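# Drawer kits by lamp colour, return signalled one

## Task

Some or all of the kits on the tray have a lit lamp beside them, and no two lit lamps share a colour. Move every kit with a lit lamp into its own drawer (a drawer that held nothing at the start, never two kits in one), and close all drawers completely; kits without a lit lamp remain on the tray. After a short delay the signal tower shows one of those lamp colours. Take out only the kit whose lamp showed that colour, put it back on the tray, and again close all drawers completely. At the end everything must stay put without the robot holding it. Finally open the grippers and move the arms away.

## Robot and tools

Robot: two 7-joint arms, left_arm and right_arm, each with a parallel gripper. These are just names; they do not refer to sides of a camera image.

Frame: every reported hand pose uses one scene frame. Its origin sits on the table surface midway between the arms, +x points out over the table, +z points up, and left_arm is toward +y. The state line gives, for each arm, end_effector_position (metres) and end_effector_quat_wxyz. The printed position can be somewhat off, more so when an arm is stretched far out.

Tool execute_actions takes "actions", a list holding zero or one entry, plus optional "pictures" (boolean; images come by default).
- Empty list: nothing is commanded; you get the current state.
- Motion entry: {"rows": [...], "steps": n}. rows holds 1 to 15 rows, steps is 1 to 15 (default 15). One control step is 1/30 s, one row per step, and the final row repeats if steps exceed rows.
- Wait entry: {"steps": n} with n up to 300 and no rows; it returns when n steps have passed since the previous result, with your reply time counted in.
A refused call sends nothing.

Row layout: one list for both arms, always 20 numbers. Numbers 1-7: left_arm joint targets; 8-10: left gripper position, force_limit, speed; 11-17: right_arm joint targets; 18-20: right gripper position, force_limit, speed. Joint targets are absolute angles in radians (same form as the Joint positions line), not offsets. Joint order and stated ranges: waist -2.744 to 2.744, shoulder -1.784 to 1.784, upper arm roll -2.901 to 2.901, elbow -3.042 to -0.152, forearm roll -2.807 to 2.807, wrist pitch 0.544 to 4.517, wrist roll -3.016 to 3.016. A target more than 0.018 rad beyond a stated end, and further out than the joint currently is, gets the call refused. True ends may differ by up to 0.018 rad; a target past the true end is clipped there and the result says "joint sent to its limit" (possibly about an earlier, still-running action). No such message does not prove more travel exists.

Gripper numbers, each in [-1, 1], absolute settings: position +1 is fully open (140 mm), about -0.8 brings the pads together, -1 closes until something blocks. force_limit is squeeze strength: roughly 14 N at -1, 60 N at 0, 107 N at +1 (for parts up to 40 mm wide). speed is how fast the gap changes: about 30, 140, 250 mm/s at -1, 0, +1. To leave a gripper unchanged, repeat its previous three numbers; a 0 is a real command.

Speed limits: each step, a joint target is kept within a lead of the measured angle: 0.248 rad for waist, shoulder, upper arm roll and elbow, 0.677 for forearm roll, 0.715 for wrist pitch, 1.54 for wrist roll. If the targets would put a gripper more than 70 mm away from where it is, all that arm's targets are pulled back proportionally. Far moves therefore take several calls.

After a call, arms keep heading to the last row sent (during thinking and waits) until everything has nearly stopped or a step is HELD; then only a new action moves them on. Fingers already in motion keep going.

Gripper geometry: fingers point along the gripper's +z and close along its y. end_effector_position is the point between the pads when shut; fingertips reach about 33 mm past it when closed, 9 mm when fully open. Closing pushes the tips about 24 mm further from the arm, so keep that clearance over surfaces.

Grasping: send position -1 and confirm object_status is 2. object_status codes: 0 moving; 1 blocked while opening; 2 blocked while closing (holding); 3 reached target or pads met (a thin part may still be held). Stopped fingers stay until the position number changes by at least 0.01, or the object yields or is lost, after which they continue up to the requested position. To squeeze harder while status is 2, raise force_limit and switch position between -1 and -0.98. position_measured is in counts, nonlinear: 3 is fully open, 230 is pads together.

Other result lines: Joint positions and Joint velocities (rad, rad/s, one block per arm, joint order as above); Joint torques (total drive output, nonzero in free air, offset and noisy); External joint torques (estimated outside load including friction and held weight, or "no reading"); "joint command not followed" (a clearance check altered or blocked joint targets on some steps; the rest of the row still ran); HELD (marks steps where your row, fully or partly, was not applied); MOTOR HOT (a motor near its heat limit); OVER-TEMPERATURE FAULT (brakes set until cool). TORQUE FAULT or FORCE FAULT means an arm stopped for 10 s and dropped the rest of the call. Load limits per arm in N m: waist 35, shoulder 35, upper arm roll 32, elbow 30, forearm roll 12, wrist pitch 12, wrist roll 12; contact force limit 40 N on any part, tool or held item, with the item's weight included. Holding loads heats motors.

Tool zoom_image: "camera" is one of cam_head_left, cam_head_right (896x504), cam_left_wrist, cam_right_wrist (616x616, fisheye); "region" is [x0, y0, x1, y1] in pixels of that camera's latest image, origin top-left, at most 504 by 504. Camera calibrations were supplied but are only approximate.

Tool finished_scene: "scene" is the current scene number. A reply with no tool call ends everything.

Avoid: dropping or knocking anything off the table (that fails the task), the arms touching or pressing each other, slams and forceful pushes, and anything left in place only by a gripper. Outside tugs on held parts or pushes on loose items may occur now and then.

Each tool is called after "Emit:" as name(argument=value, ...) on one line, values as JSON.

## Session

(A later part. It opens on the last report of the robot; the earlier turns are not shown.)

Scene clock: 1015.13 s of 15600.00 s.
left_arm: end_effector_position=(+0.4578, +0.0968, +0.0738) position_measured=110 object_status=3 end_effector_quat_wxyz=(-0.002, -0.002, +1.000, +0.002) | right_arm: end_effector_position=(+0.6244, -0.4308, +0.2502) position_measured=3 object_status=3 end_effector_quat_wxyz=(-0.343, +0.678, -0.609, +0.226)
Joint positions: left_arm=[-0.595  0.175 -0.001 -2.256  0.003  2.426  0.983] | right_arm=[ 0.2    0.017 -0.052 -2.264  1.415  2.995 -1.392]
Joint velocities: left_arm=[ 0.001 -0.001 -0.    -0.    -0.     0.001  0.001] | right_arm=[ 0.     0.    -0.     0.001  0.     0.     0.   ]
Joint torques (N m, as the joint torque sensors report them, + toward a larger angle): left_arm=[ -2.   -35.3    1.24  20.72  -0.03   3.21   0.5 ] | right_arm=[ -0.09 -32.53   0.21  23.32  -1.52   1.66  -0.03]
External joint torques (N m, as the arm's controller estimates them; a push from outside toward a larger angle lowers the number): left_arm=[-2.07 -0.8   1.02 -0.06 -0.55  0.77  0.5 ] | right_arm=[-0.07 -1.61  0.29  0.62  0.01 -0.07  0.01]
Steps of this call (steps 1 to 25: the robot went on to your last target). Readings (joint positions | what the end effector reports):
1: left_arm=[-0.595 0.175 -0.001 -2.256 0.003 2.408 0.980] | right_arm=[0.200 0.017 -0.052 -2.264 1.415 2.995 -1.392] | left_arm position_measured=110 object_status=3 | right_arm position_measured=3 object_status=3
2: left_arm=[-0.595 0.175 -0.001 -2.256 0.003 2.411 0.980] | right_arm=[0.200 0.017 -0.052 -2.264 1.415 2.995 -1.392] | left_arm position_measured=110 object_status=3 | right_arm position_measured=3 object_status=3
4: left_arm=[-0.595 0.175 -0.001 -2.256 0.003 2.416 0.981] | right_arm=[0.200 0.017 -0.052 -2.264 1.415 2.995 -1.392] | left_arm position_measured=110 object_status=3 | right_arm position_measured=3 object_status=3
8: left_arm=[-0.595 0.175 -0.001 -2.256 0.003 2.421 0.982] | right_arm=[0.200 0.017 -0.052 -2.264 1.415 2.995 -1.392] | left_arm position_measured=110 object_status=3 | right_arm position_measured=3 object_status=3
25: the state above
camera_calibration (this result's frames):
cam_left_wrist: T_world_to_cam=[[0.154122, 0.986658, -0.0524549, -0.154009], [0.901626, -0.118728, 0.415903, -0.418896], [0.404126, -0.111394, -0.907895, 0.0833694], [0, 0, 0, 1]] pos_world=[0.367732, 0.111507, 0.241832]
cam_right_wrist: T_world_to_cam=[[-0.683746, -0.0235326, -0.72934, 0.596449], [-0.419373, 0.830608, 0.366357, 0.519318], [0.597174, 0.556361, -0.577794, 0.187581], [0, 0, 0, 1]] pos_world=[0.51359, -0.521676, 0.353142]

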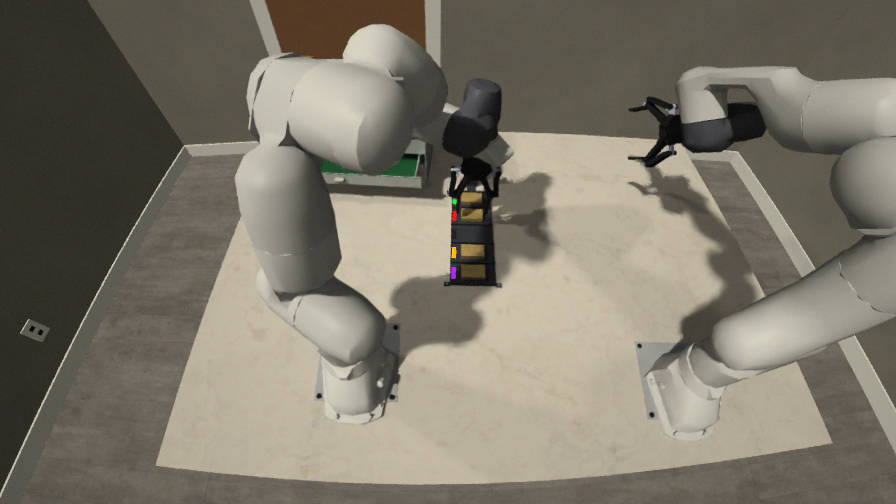

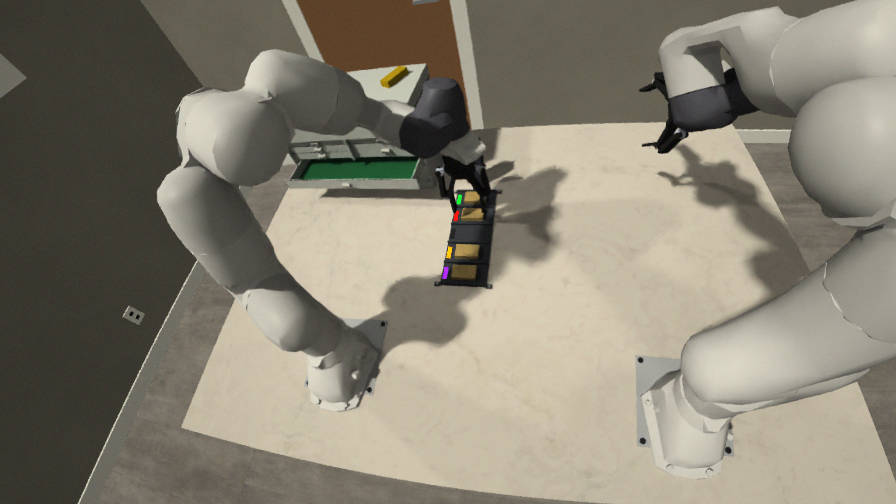

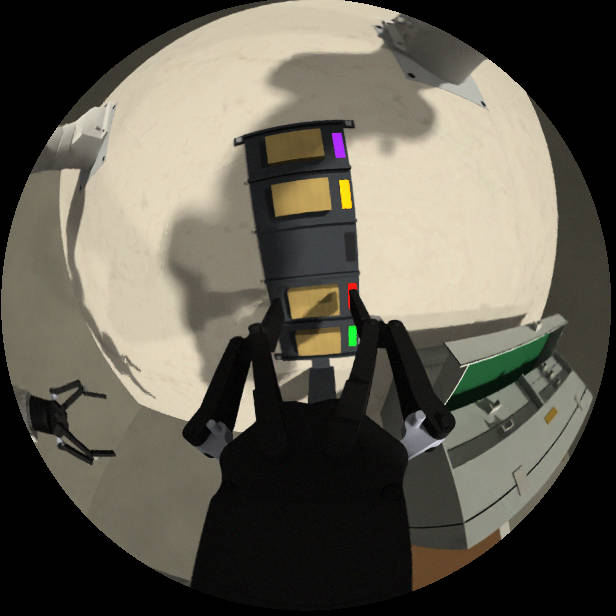

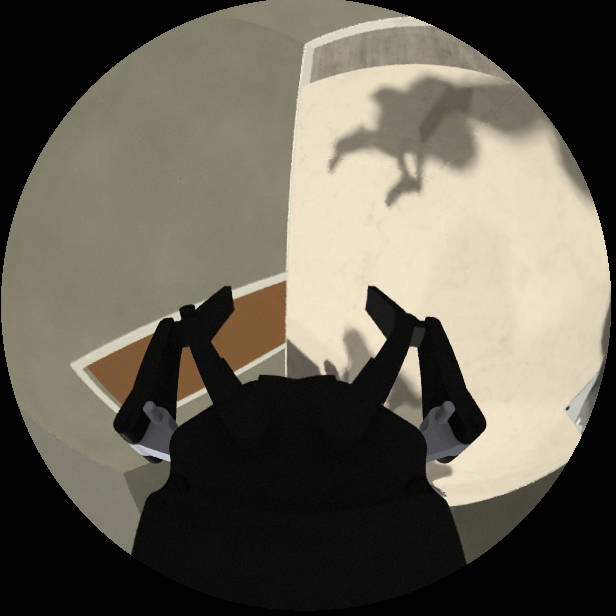

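Emit:
execute_actions(actions=[{"rows":[[-0.605,0.175,0,-2.252,0,2.44,1.0,0.15,0,0,0.2,0.017,-0.05,-2.264,1.415,2.995,-1.392,1,0,0],[-0.605,0.175,0,-2.252,0,2.45,1.0,0.15,0,0,0.2,0.017,-0.05,-2.264,1.415,2.995,-1.392,1,0,0],[-0.605,0.18,0,-2.252,0,2.46,1.0,0.15,0,0,0.2,0.017,-0.05,-2.264,1.415,2.995,-1.392,1,0,0],[-0.605,0.188,0,-2.253,0,2.47,1.0,0.15,0,0,0.2,0.017,-0.05,-2.264,1.415,2.995,-1.392,1,0,0],[-0.605,0.196,0,-2.254,0,2.48,1.0,0.15,0,0,0.2,0.017,-0.05,-2.264,1.415,2.995,-1.392,1,0,0],[-0.605,0.204,0,-2.256,0,2.49,1.0,0.15,0,0,0.2,0.017,-0.05,-2.264,1.415,2.995,-1.392,1,0,0],[-0.605,0.212,0,-2.257,0,2.50,1.0,0.15,0,0,0.2,0.017,-0.05,-2.264,1.415,2.995,-1.392,1,0,0],[-0.605,0.22,0,-2.258,0,2.51,1.0,0.15,0,0,0.2,0.017,-0.05,-2.264,1.415,2.995,-1.392,1,0,0],[-0.605,0.228,0,-2.26,0,2.515,1.0,0.15,0,0,0.2,0.017,-0.05,-2.264,1.415,2.995,-1.392,1,0,0],[-0.605,0.236,0,-2.261,0,2.515,1.0,0.15,0,0,0.2,0.017,-0.05,-2.264,1.415,2.995,-1.392,1,0,0],[-0.605,0.243,0,-2.262,0,2.512,1.0,0.15,0,0,0.2,0.017,-0.05,-2.264,1.415,2.995,-1.392,1,0,0]],"steps":15}], pictures=false)

Emit:
execute_actions(actions=[{"steps":15}])

Scene clock: 1032.60 s of 15600.00 s.
left_arm: end_effector_position=(+0.4566, +0.0930, +0.0417) position_measured=110 object_status=3 end_effector_quat_wxyz=(-0.002, +0.005, +1.000, +0.002) | right_arm: end_effector_position=(+0.6244, -0.4308, +0.2502) position_measured=3 object_status=3 end_effector_quat_wxyz=(-0.343, +0.678, -0.609, +0.226)
Joint positions: left_arm=[-0.602  0.241 -0.    -2.262  0.003  2.498  0.991] | right_arm=[ 0.2    0.017 -0.052 -2.264  1.415  2.995 -1.392]
Joint velocities: left_arm=[ 0.     0.041 -0.    -0.009  0.     0.05   0.008] | right_arm=[ 0.    -0.    -0.    -0.     0.001  0.    -0.   ]
Joint torques (N m, as the joint torque sensors report them, + toward a larger angle): left_arm=[ -2.58 -36.8    0.73  21.45   0.02   3.49   0.53] | right_arm=[  0.11 -32.54   0.05  23.19  -1.58   1.65   0.07]
External joint torques (N m, as the arm's controller estimates them; a push from outside toward a larger angle lowers the number): left_arm=[-2.57  1.16  0.51  0.19 -0.46  0.81  0.53] | right_arm=[ 0.07 -1.61  0.06  0.51 -0.04 -0.08  0.11]
Steps of this call (steps 1 to 15: the robot went on to your last target; steps 16 to 90: nothing new was sent; then 13.97 s passed at rest; steps 91 to 105: all 15 steps of this action). Readings (joint positions | what the end effector reports):
91: left_arm=[-0.596 0.175 -0.000 -2.256 0.003 2.427 0.984] | right_arm=[0.200 0.017 -0.052 -2.264 1.415 2.995 -1.392] | left_arm position_measured=110 object_status=3 | right_arm position_measured=3 object_status=3
92: left_arm=[-0.597 0.175 -0.000 -2.255 0.003 2.430 0.985] | right_arm=[0.200 0.017 -0.052 -2.264 1.415 2.995 -1.392] | left_arm position_measured=110 object_status=3 | right_arm position_measured=3 object_status=3
94: left_arm=[-0.601 0.177 -0.000 -2.254 0.003 2.441 0.987] | right_arm=[0.200 0.017 -0.052 -2.264 1.415 2.995 -1.392] | left_arm position_measured=110 object_status=3 | right_arm position_measured=3 object_status=3
98: left_arm=[-0.602 0.200 -0.000 -2.254 0.003 2.470 0.989] | right_arm=[0.200 0.017 -0.052 -2.264 1.415 2.995 -1.392] | left_arm position_measured=110 object_status=3 | right_arm position_measured=3 object_status=3
105: the state above

Scene clock: 1033.10 s of 15600.00 s.
left_arm: end_effector_position=(+0.4588, +0.0914, +0.0421) position_measured=110 object_status=3 end_effector_quat_wxyz=(+0.002, +0.006, +1.000, -0.000) | right_arm: end_effector_position=(+0.6244, -0.4308, +0.2502) position_measured=3 object_status=3 end_effector_quat_wxyz=(-0.343, +0.678, -0.609, +0.226)
Joint positions: left_arm=[-0.602  0.242 -0.    -2.262  0.003  2.507  0.993] | right_arm=[ 0.2    0.017 -0.052 -2.264  1.415  2.995 -1.392]
Joint velocities: left_arm=[-0.    -0.    -0.001 -0.001  0.     0.004  0.   ] | right_arm=[-0.     0.    -0.001  0.    -0.001 -0.    -0.   ]
Joint torques (N m, as the joint torque sensors report them, + toward a larger angle): left_arm=[ -1.91 -35.1    0.18  19.93   0.14   3.27   0.4 ] | right_arm=[  0.35 -32.4   -0.29  23.19  -1.49   1.65   0.07]
External joint torques (N m, as the arm's controller estimates them; a push from outside toward a larger angle lowers the number): left_arm=[-1.87  0.45  0.01  0.17 -0.33  0.82  0.4 ] | right_arm=[ 0.38 -1.52 -0.2   0.52  0.05 -0.08  0.12]
Steps of this call (steps 1 to 15: the robot went on to your last target). Readings (joint positions | what the end effector reports):
1: left_arm=[-0.602 0.242 -0.000 -2.262 0.003 2.499 0.991] | right_arm=[0.200 0.017 -0.052 -2.264 1.415 2.995 -1.392] | left_arm position_measured=110 object_status=3 | right_arm position_measured=3 object_status=3
2: left_arm=[-0.602 0.242 -0.000 -2.262 0.003 2.501 0.992] | right_arm=[0.200 0.017 -0.052 -2.264 1.415 2.995 -1.392] | left_arm position_measured=110 object_status=3 | right_arm position_measured=3 object_status=3
4: left_arm=[-0.602 0.242 -0.000 -2.262 0.003 2.503 0.992] | right_arm=[0.200 0.017 -0.052 -2.264 1.415 2.995 -1.392] | left_arm position_measured=110 object_status=3 | right_arm position_measured=3 object_status=3
8: left_arm=[-0.602 0.242 -0.000 -2.262 0.003 2.506 0.992] | right_arm=[0.200 0.017 -0.052 -2.264 1.415 2.995 -1.392] | left_arm position_measured=110 object_status=3 | right_arm position_measured=3 object_status=3
15: the state above
All arms were judged still, so your last target was given up. Only a new action makes them travel on or press farther. Fingers that are still opening or closing keep moving.
camera_calibration (this result's frames):
cam_left_wrist: T_world_to_cam=[[0.171403, 0.983627, -0.0556663, -0.158034], [0.896865, -0.132401, 0.422023, -0.404035], [0.407743, -0.122261, -0.904875, 0.0527477], [0, 0, 0, 1]] pos_world=[0.367945, 0.108401, 0.209445]
cam_right_wrist: T_world_to_cam=[[-0.683746, -0.0235326, -0.72934, 0.596449], [-0.419373, 0.830608, 0.366357, 0.519318], [0.597174, 0.556361, -0.577794, 0.187581], [0, 0, 0, 1]] pos_world=[0.51359, -0.521676, 0.353142]

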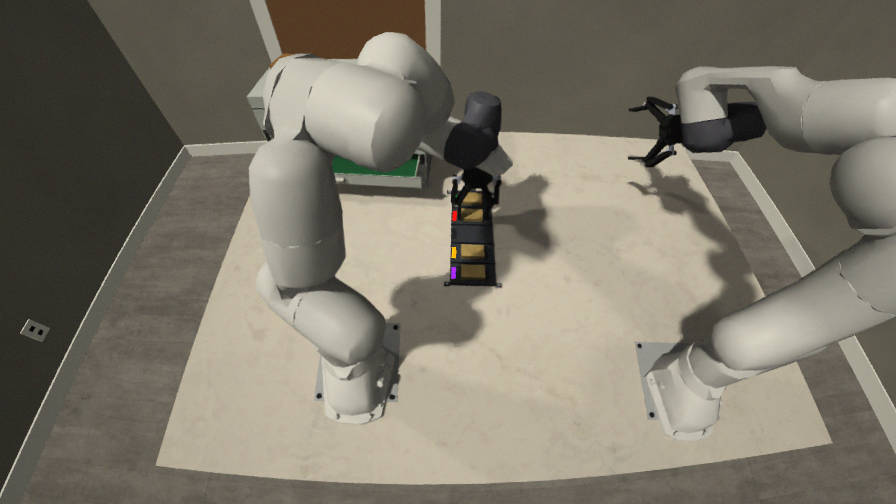

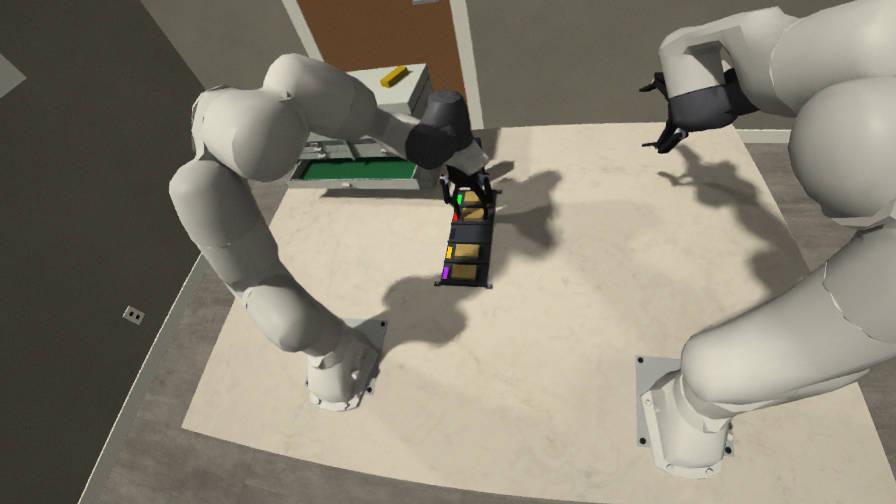

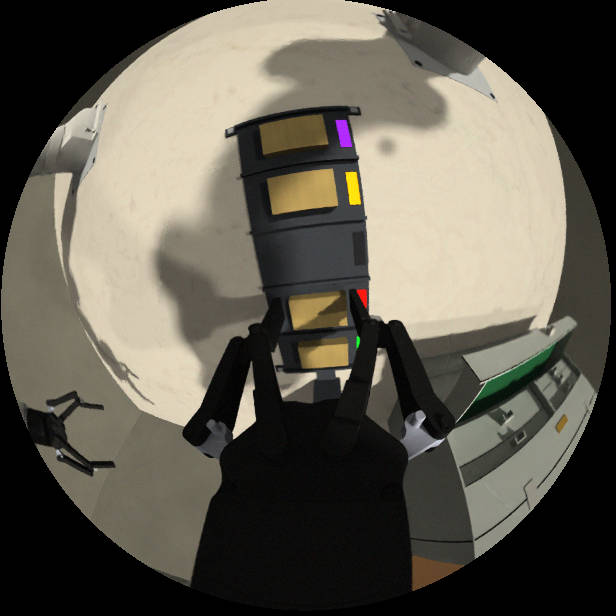

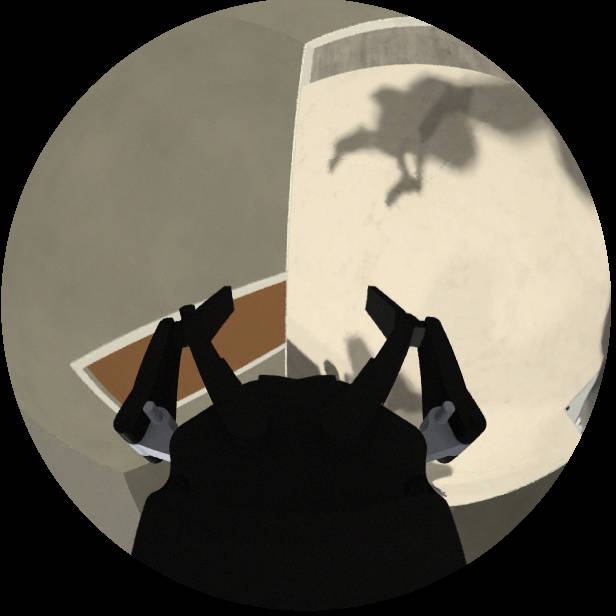

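Emit:
execute_actions(actions=[{"rows":[[-0.605,0.248,0,-2.262,0,2.515,1.0,0.15,0,0,0.2,0.017,-0.05,-2.264,1.415,2.995,-1.392,1,0,0],[-0.605,0.248,0,-2.262,0,2.515,1.0,0.15,0,0,0.2,0.017,-0.05,-2.264,1.415,2.995,-1.392,1,0,0],[-0.605,0.248,0,-2.262,0,2.515,1.0,0.15,0,0,0.2,0.017,-0.05,-2.264,1.415,2.995,-1.392,1,0,0],[-0.605,0.248,0,-2.262,0,2.515,1.0,0.15,0,0,0.2,0.017,-0.05,-2.264,1.415,2.995,-1.392,1,0,0],[-0.605,0.248,0,-2.262,0,2.515,1.0,-1,-0.3,-0.5,0.2,0.017,-0.05,-2.264,1.415,2.995,-1.392,1,0,0]],"steps":15}], pictures=false)

Emit:
execute_actions(actions=[{"steps":8}], pictures=false)

Scene clock: 1056.70 s of 15600.00 s.
left_arm: end_effector_position=(+0.4615, +0.0904, +0.0432) position_measured=155 object_status=0 end_effector_quat_wxyz=(+0.004, +0.006, +1.000, -0.002) | right_arm: end_effector_position=(+0.6244, -0.4308, +0.2502) position_measured=3 object_status=3 end_effector_quat_wxyz=(-0.343, +0.678, -0.609, +0.226)
Joint positions: left_arm=[-0.603  0.243  0.001 -2.26   0.002  2.512  0.993] | right_arm=[ 0.2    0.017 -0.052 -2.264  1.415  2.995 -1.392]
Joint velocities: left_arm=[ 0.    -0.009  0.005  0.011 -0.001  0.001 -0.   ] | right_arm=[-0.     0.001 -0.001  0.001 -0.001 -0.001  0.001]
Joint torques (N m, as the joint torque sensors report them, + toward a larger angle): left_arm=[ -1.62 -31.87  -0.23  18.74   0.18   2.98   0.45] | right_arm=[  0.16 -32.56  -0.02  23.04  -1.51   1.65   0.  ]
External joint torques (N m, as the arm's controller estimates them; a push from outside toward a larger angle lowers the number): left_arm=[-1.72  3.8  -0.47 -1.07 -0.29  0.51  0.45] | right_arm=[ 0.09 -1.64 -0.03  0.32  0.03 -0.07  0.05]
Steps of this call (steps 1 to 90: nothing new was sent; then 20.10 s passed at rest; steps 91 to 105: all 15 steps of this action). Readings (joint positions | what the end effector reports):
91: left_arm=[-0.602 0.243 -0.000 -2.262 0.003 2.508 0.993] | right_arm=[0.200 0.017 -0.052 -2.264 1.415 2.995 -1.392] | left_arm position_measured=110 object_status=3 | right_arm position_measured=3 object_status=3
92: left_arm=[-0.602 0.244 -0.000 -2.262 0.003 2.509 0.993] | right_arm=[0.200 0.017 -0.052 -2.264 1.415 2.995 -1.392] | left_arm position_measured=110 object_status=3 | right_arm position_measured=3 object_status=3
94: left_arm=[-0.602 0.245 -0.000 -2.262 0.003 2.509 0.993] | right_arm=[0.200 0.017 -0.052 -2.264 1.415 2.995 -1.392] | left_arm position_measured=110 object_status=3 | right_arm position_measured=3 object_status=3
98: left_arm=[-0.602 0.246 -0.000 -2.262 0.003 2.510 0.993] | right_arm=[0.200 0.017 -0.052 -2.264 1.415 2.995 -1.392] | left_arm position_measured=123 object_status=0 | right_arm position_measured=3 object_status=3
105: the state above

Scene clock: 1056.97 s of 15600.00 s.
left_arm: end_effector_position=(+0.4632, +0.0904, +0.0450) position_measured=192 object_status=0 end_effector_quat_wxyz=(+0.006, +0.005, +1.000, -0.003) | right_arm: end_effector_position=(+0.6244, -0.4308, +0.2502) position_measured=3 object_status=3 end_effector_quat_wxyz=(-0.343, +0.678, -0.609, +0.226)
Joint positions: left_arm=[-0.602  0.24   0.003 -2.259  0.002  2.512  0.993] | right_arm=[ 0.2    0.017 -0.052 -2.264  1.415  2.995 -1.392]
Joint velocities: left_arm=[ 0.    -0.006  0.007 -0.    -0.    -0.     0.   ] | right_arm=[-0.002 -0.001 -0.     0.     0.     0.     0.001]
Joint torques (N m, as the joint torque sensors report them, + toward a larger angle): left_arm=[ -1.77 -31.08  -1.65  17.9    0.21   3.12   0.4 ] | right_arm=[ -0.05 -32.86   0.18  23.5   -1.52   1.65   0.05]
External joint torques (N m, as the arm's controller estimates them; a push from outside toward a larger angle lowers the number): left_arm=[-1.75  4.2  -1.82 -1.74 -0.26  0.69  0.4 ] | right_arm=[ 0.04 -1.76  0.32  0.72  0.02 -0.09  0.1 ]
Steps of this call (steps 1 to 8: the robot went on to your last target). Readings (joint positions | what the end effector reports):
1: left_arm=[-0.603 0.242 0.001 -2.259 0.002 2.512 0.993] | right_arm=[0.200 0.017 -0.052 -2.264 1.415 2.995 -1.392] | left_arm position_measured=160 object_status=0 | right_arm position_measured=3 object_status=3
2: left_arm=[-0.603 0.242 0.001 -2.259 0.002 2.512 0.993] | right_arm=[0.200 0.017 -0.052 -2.264 1.415 2.995 -1.392] | left_arm position_measured=164 object_status=0 | right_arm position_measured=3 object_status=3
4: left_arm=[-0.603 0.241 0.002 -2.259 0.002 2.512 0.993] | right_arm=[0.200 0.017 -0.052 -2.264 1.415 2.995 -1.392] | left_arm position_measured=174 object_status=0 | right_arm position_measured=3 object_status=3
8: the state above

Emit:
execute_actions(actions=[{"rows":[[-0.605,0.225,0,-2.26,0,2.49,1.0,0.15,-0.3,0,0.2,0.017,-0.05,-2.264,1.415,2.995,-1.392,1,0,0]],"steps":15}], pictures=false)

Emit:
execute_actions(actions=[{"steps":12}])

Emit:
zoom_image(camera="cam_left_wrist", region=[210, 220, 430, 400])

Emit:
zoom_image(camera="cam_head_right", region=[400, 140, 560, 300])

Scene clock: 1071.87 s of 15600.00 s.
left_arm: end_effector_position=(+0.4618, +0.0916, +0.0506) position_measured=127 object_status=0 end_effector_quat_wxyz=(+0.004, +0.005, +1.000, -0.002) | right_arm: end_effector_position=(+0.6244, -0.4308, +0.2502) position_measured=3 object_status=3 end_effector_quat_wxyz=(-0.343, +0.678, -0.609, +0.226)
Joint positions: left_arm=[-0.602  0.227  0.003 -2.259  0.002  2.495  0.993] | right_arm=[ 0.2    0.017 -0.052 -2.264  1.415  2.995 -1.392]
Joint velocities: left_arm=[ 0.     0.     0.002 -0.     0.001 -0.007  0.   ] | right_arm=[-0.001  0.001  0.001 -0.     0.002  0.001 -0.001]
Joint torques (N m, as the joint torque sensors report them, + toward a larger angle): left_arm=[ -2.15 -37.08  -1.38  19.82   0.11   2.04   0.32] | right_arm=[  0.07 -32.8   -0.27  23.07  -1.51   1.62   0.01]
External joint torques (N m, as the arm's controller estimates them; a push from outside toward a larger angle lowers the number): left_arm=[-2.25 -1.83 -1.71 -0.14 -0.37 -0.42  0.32] | right_arm=[ 0.13 -1.91 -0.16  0.4   0.02 -0.11  0.05]
Steps of this call (steps 1 to 15: the robot went on to your last target; steps 16 to 90: nothing new was sent; then 11.40 s passed at rest; steps 91 to 105: all 15 steps of this action). Readings (joint positions | what the end effector reports):
91: left_arm=[-0.602 0.238 0.003 -2.259 0.002 2.509 0.993] | right_arm=[0.200 0.017 -0.052 -2.264 1.415 2.995 -1.392] | left_arm position_measured=232 object_status=0 | right_arm position_measured=3 object_status=3
92: left_arm=[-0.602 0.235 0.003 -2.259 0.002 2.506 0.993] | right_arm=[0.200 0.017 -0.052 -2.264 1.415 2.995 -1.392] | left_arm position_measured=230 object_status=0 | right_arm position_measured=3 object_status=3
94: left_arm=[-0.602 0.229 0.003 -2.259 0.002 2.503 0.993] | right_arm=[0.200 0.017 -0.052 -2.264 1.415 2.995 -1.392] | left_arm position_measured=210 object_status=0 | right_arm position_measured=3 object_status=3
98: left_arm=[-0.602 0.227 0.003 -2.259 0.002 2.498 0.993] | right_arm=[0.200 0.017 -0.052 -2.264 1.415 2.995 -1.392] | left_arm position_measured=180 object_status=0 | right_arm position_measured=3 object_status=3
105: the state above

Scene clock: 1072.27 s of 15600.00 s.
left_arm: end_effector_position=(+0.4615, +0.0917, +0.0505) position_measured=110 object_status=3 end_effector_quat_wxyz=(+0.004, +0.005, +1.000, -0.002) | right_arm: end_effector_position=(+0.6244, -0.4308, +0.2502) position_measured=3 object_status=3 end_effector_quat_wxyz=(-0.343, +0.678, -0.609, +0.226)
Joint positions: left_arm=[-0.602  0.227  0.003 -2.259  0.002  2.494  0.993] | right_arm=[ 0.2    0.017 -0.052 -2.264  1.415  2.995 -1.392]
Joint velocities: left_arm=[-0.001  0.     0.001 -0.001 -0.    -0.     0.   ] | right_arm=[-0.    -0.001  0.     0.001 -0.001 -0.    -0.001]
Joint torques (N m, as the joint torque sensors report them, + toward a larger angle): left_arm=[ -2.39 -36.26  -1.32  18.96   0.11   1.96   0.48] | right_arm=[  0.15 -32.34  -0.33  23.27  -1.57   1.68   0.  ]
External joint torques (N m, as the arm's controller estimates them; a push from outside toward a larger angle lowers the number): left_arm=[-2.23 -0.89 -1.39 -1.06 -0.38 -0.5   0.48] | right_arm=[ 0.21 -1.43 -0.21  0.57 -0.03 -0.06  0.04]
Steps of this call (steps 1 to 12: the robot went on to your last target). Readings (joint positions | what the end effector reports):
1: left_arm=[-0.602 0.227 0.003 -2.259 0.002 2.495 0.993] | right_arm=[0.200 0.017 -0.052 -2.264 1.415 2.995 -1.392] | left_arm position_measured=119 object_status=0 | right_arm position_measured=3 object_status=3
2: left_arm=[-0.602 0.227 0.003 -2.259 0.002 2.495 0.993] | right_arm=[0.200 0.017 -0.052 -2.264 1.415 2.995 -1.392] | left_arm position_measured=112 object_status=0 | right_arm position_measured=3 object_status=3
4: left_arm=[-0.602 0.227 0.003 -2.259 0.002 2.495 0.993] | right_arm=[0.200 0.017 -0.052 -2.264 1.415 2.995 -1.392] | left_arm position_measured=110 object_status=0 | right_arm position_measured=3 object_status=3
8: left_arm=[-0.602 0.227 0.003 -2.259 0.002 2.494 0.993] | right_arm=[0.200 0.017 -0.052 -2.264 1.415 2.995 -1.392] | left_arm position_measured=110 object_status=0 | right_arm position_measured=3 object_status=3
12: the state above
camera_calibration (this result's frames):
cam_left_wrist: T_world_to_cam=[[0.168968, 0.983937, -0.0575994, -0.157076], [0.895106, -0.128725, 0.426867, -0.409783], [0.412596, -0.123685, -0.902478, 0.0570989], [0, 0, 0, 1]] pos_world=[0.369781, 0.108866, 0.217406]
cam_right_wrist: T_world_to_cam=[[-0.683746, -0.0235327, -0.72934, 0.596449], [-0.419373, 0.830608, 0.366356, 0.519318], [0.597174, 0.556361, -0.577794, 0.187581], [0, 0, 0, 1]] pos_world=[0.51359, -0.521676, 0.353142]

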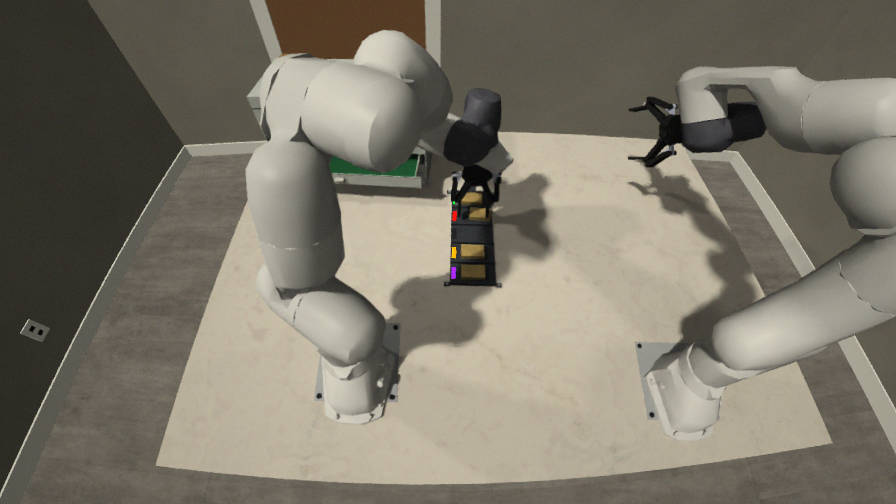

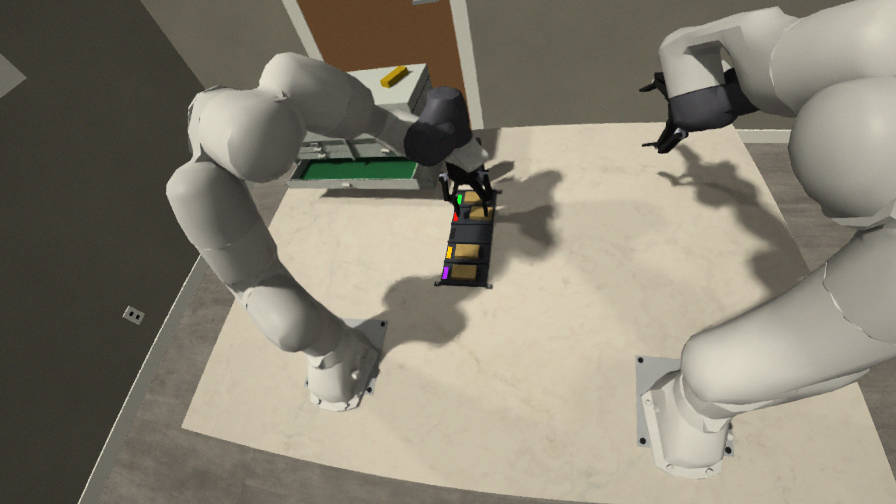

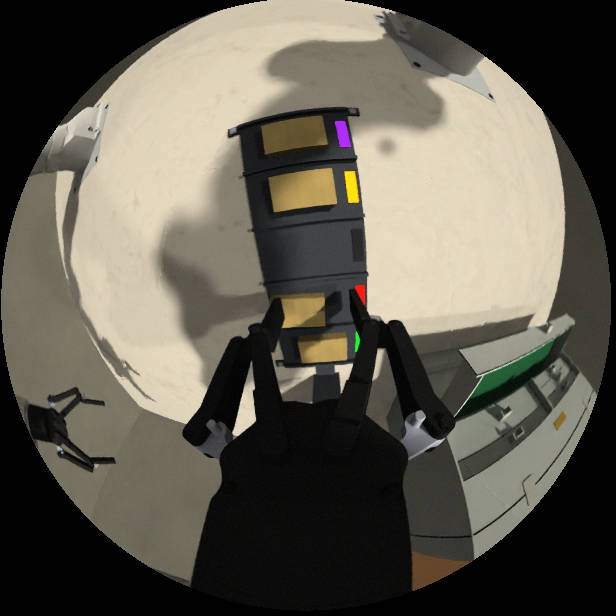

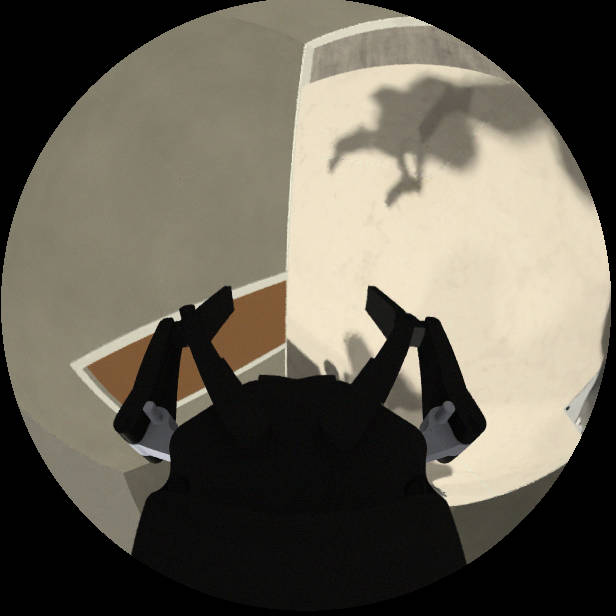

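Region (210, 220, 430, 400) of cam_left_wrist's 616x616 image, scaled by 2.291, with more detail than that image has; it fills the top 412 rows of this view, and the rest is white.

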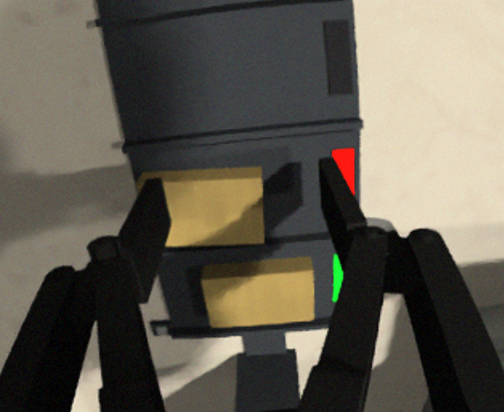

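Region (400, 140, 560, 300) of cam_head_right's 896x504 image, scaled by 3.150, with more detail than that image has.

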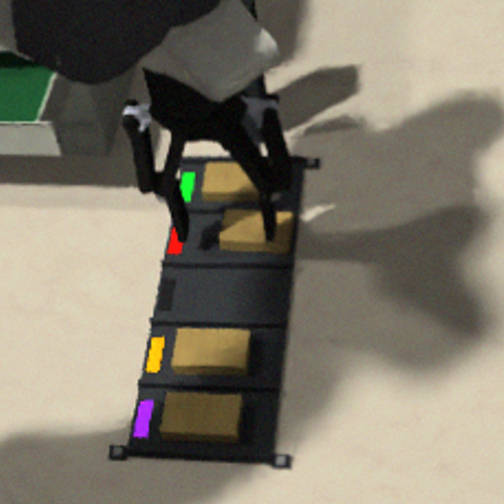

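Emit:
execute_actions(actions=[{"rows":[[-0.605,0.2,0,-2.256,0,2.46,1.0,0.15,-0.3,0,0.2,0.017,-0.05,-2.264,1.415,2.995,-1.392,1,0,0],[-0.605,0.2,0,-2.256,0,2.46,1.0,0.15,-0.3,0,0.2,0.017,-0.05,-2.264,1.415,2.995,-1.392,1,0,0],[-0.605,0.2,0,-2.256,0,2.46,1.0,0.15,-0.3,0,0.2,0.017,-0.05,-2.264,1.415,2.995,-1.392,1,0,0],[-0.605,0.2,0,-2.256,0,2.46,1.0,0.15,-0.3,0,0.2,0.017,-0.05,-2.264,1.415,2.995,-1.392,1,0,0],[-0.605,0.2,0,-2.256,0,2.46,1.0,0.15,-0.3,0,0.2,0.017,-0.05,-2.264,1.415,2.995,-1.392,1,0,0],[-0.634,0.235,0,-2.207,0,2.445,0.97,0.15,-0.3,0,0.2,0.017,-0.05,-2.264,1.415,2.995,-1.392,1,0,0]],"steps":15}], pictures=false)

Emit:
execute_actions(actions=[{"steps":12}])

Emit:
zoom_image(camera="cam_left_wrist", region=[210, 220, 430, 400])

Scene clock: 1096.63 s of 15600.00 s.
left_arm: end_effector_position=(+0.4626, +0.0693, +0.0634) position_measured=110 object_status=3 end_effector_quat_wxyz=(+0.005, +0.015, +1.000, -0.003) | right_arm: end_effector_position=(+0.6244, -0.4308, +0.2502) position_measured=3 object_status=3 end_effector_quat_wxyz=(-0.343, +0.678, -0.609, +0.226)
Joint positions: left_arm=[-0.632  0.233  0.    -2.209  0.002  2.453  0.982] | right_arm=[ 0.2    0.017 -0.052 -2.264  1.415  2.995 -1.392]
Joint velocities: left_arm=[ 0.001  0.007 -0.001  0.007 -0.    -0.024 -0.017] | right_arm=[-0.     0.     0.001 -0.    -0.    -0.    -0.001]
Joint torques (N m, as the joint torque sensors report them, + toward a larger angle): left_arm=[ -1.37 -35.05   0.1   20.87   0.19   1.92  -0.29] | right_arm=[  0.23 -32.62  -0.02  23.18  -1.56   1.63   0.05]
External joint torques (N m, as the arm's controller estimates them; a push from outside toward a larger angle lowers the number): left_arm=[-1.28  1.15 -0.03  0.25 -0.33 -0.55 -0.29] | right_arm=[ 0.2  -1.72  0.01  0.52 -0.02 -0.09  0.09]
Steps of this call (steps 1 to 15: the robot went on to your last target; steps 16 to 90: nothing new was sent; then 20.87 s passed at rest; steps 91 to 105: all 15 steps of this action). Readings (joint positions | what the end effector reports):
91: left_arm=[-0.602 0.223 0.002 -2.260 0.002 2.489 0.993] | right_arm=[0.200 0.017 -0.052 -2.264 1.415 2.995 -1.392] | left_arm position_measured=110 object_status=3 | right_arm position_measured=3 object_status=3
92: left_arm=[-0.602 0.218 0.002 -2.260 0.002 2.484 0.993] | right_arm=[0.200 0.017 -0.052 -2.264 1.415 2.995 -1.392] | left_arm position_measured=110 object_status=3 | right_arm position_measured=3 object_status=3
94: left_arm=[-0.602 0.207 0.002 -2.258 0.002 2.478 0.993] | right_arm=[0.200 0.017 -0.052 -2.264 1.415 2.995 -1.392] | left_arm position_measured=110 object_status=3 | right_arm position_measured=3 object_status=3
98: left_arm=[-0.619 0.223 0.004 -2.223 0.002 2.464 0.989] | right_arm=[0.200 0.017 -0.052 -2.264 1.415 2.995 -1.392] | left_arm position_measured=110 object_status=3 | right_arm position_measured=3 object_status=3
105: the state above

Scene clock: 1097.03 s of 15600.00 s.
left_arm: end_effector_position=(+0.4619, +0.0698, +0.0631) position_measured=110 object_status=3 end_effector_quat_wxyz=(+0.004, +0.013, +1.000, -0.002) | right_arm: end_effector_position=(+0.6244, -0.4308, +0.2502) position_measured=3 object_status=3 end_effector_quat_wxyz=(-0.343, +0.678, -0.609, +0.226)
Joint positions: left_arm=[-0.632  0.233  0.    -2.209  0.002  2.45   0.978] | right_arm=[ 0.2    0.017 -0.052 -2.264  1.415  2.995 -1.392]
Joint velocities: left_arm=[ 0.    -0.     0.     0.     0.    -0.002 -0.004] | right_arm=[-0.     0.001 -0.001  0.001 -0.     0.001 -0.   ]
Joint torques (N m, as the joint torque sensors report them, + toward a larger angle): left_arm=[ -1.1  -34.36   0.67  21.36   0.16   1.92  -0.33] | right_arm=[  0.3  -32.71  -0.26  23.12  -1.6    1.61   0.04]
External joint torques (N m, as the arm's controller estimates them; a push from outside toward a larger angle lowers the number): left_arm=[-1.14  1.65  0.42  0.84 -0.35 -0.53 -0.33] | right_arm=[ 0.33 -1.76 -0.18  0.43 -0.06 -0.12  0.09]
Steps of this call (steps 1 to 12: the robot went on to your last target). Readings (joint positions | what the end effector reports):
1: left_arm=[-0.632 0.233 0.000 -2.209 0.002 2.452 0.982] | right_arm=[0.200 0.017 -0.052 -2.264 1.415 2.995 -1.392] | left_arm position_measured=110 object_status=3 | right_arm position_measured=3 object_status=3
2: left_arm=[-0.632 0.233 0.000 -2.209 0.002 2.452 0.981] | right_arm=[0.200 0.017 -0.052 -2.264 1.415 2.995 -1.392] | left_arm position_measured=110 object_status=3 | right_arm position_measured=3 object_status=3
4: left_arm=[-0.632 0.233 0.000 -2.209 0.002 2.451 0.980] | right_arm=[0.200 0.017 -0.052 -2.264 1.415 2.995 -1.392] | left_arm position_measured=110 object_status=3 | right_arm position_measured=3 object_status=3
8: left_arm=[-0.632 0.233 0.000 -2.209 0.002 2.450 0.979] | right_arm=[0.200 0.017 -0.052 -2.264 1.415 2.995 -1.392] | left_arm position_measured=110 object_status=3 | right_arm position_measured=3 object_status=3
12: the state above
camera_calibration (this result's frames):
cam_left_wrist: T_world_to_cam=[[0.185592, 0.980909, -0.0580809, -0.142332], [0.893065, -0.143726, 0.426354, -0.41628], [0.409867, -0.130998, -0.90269, 0.0673604], [0, 0, 0, 1]] pos_world=[0.370571, 0.0886082, 0.230021]
cam_right_wrist: T_world_to_cam=[[-0.683746, -0.0235375, -0.72934, 0.596447], [-0.419379, 0.830605, 0.366356, 0.519317], [0.59717, 0.556365, -0.577794, 0.187583], [0, 0, 0, 1]] pos_world=[0.51359, -0.521672, 0.353142]

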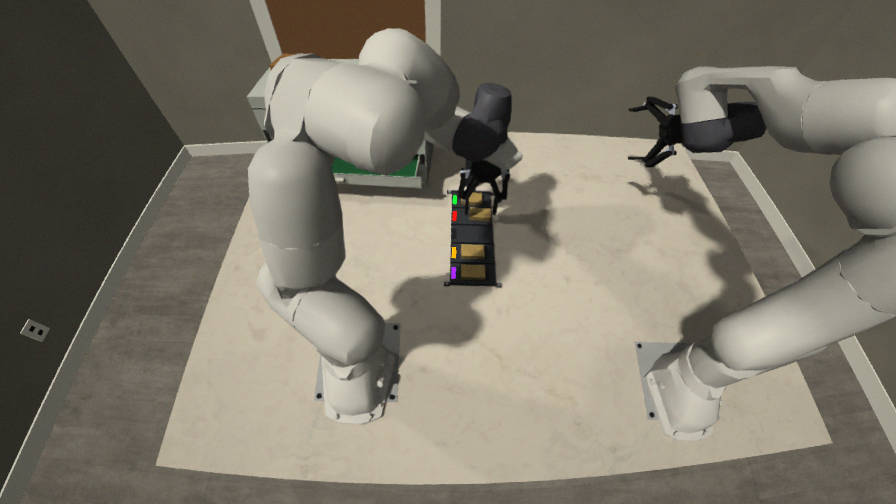

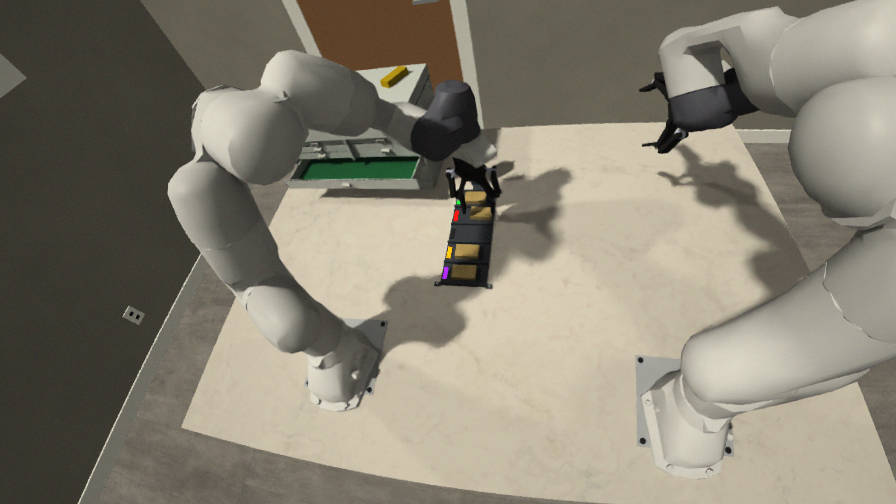

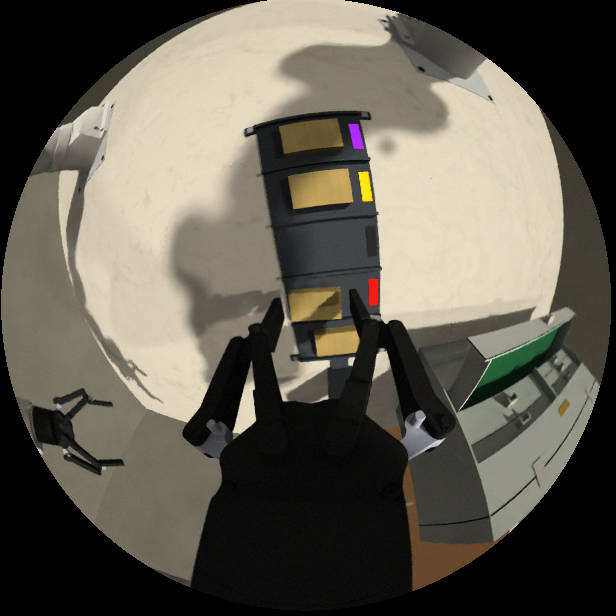

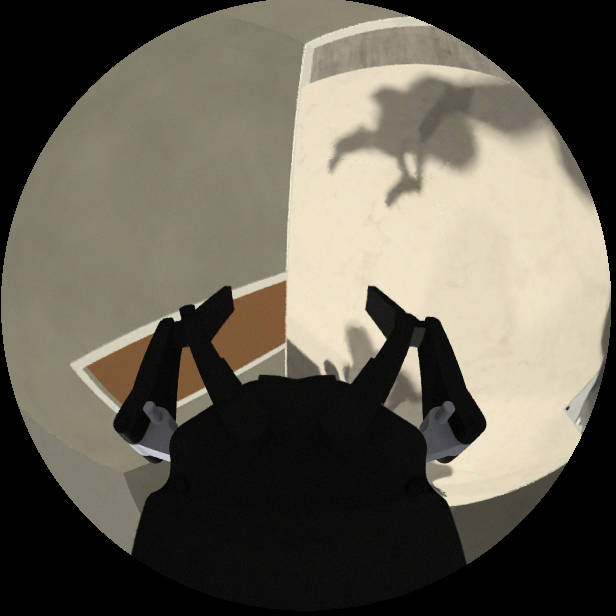

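Region (210, 220, 430, 400) of cam_left_wrist's 616x616 image, scaled by 2.291, with more detail than that image has; it fills the top 412 rows of this view, and the rest is white.

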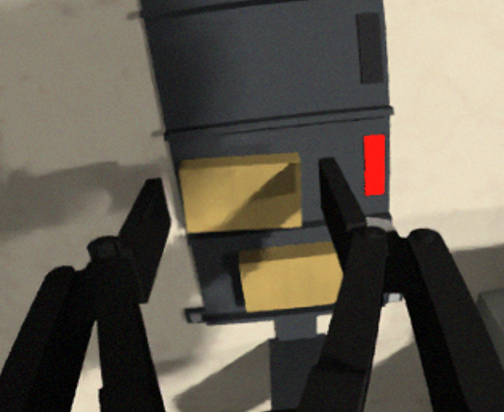

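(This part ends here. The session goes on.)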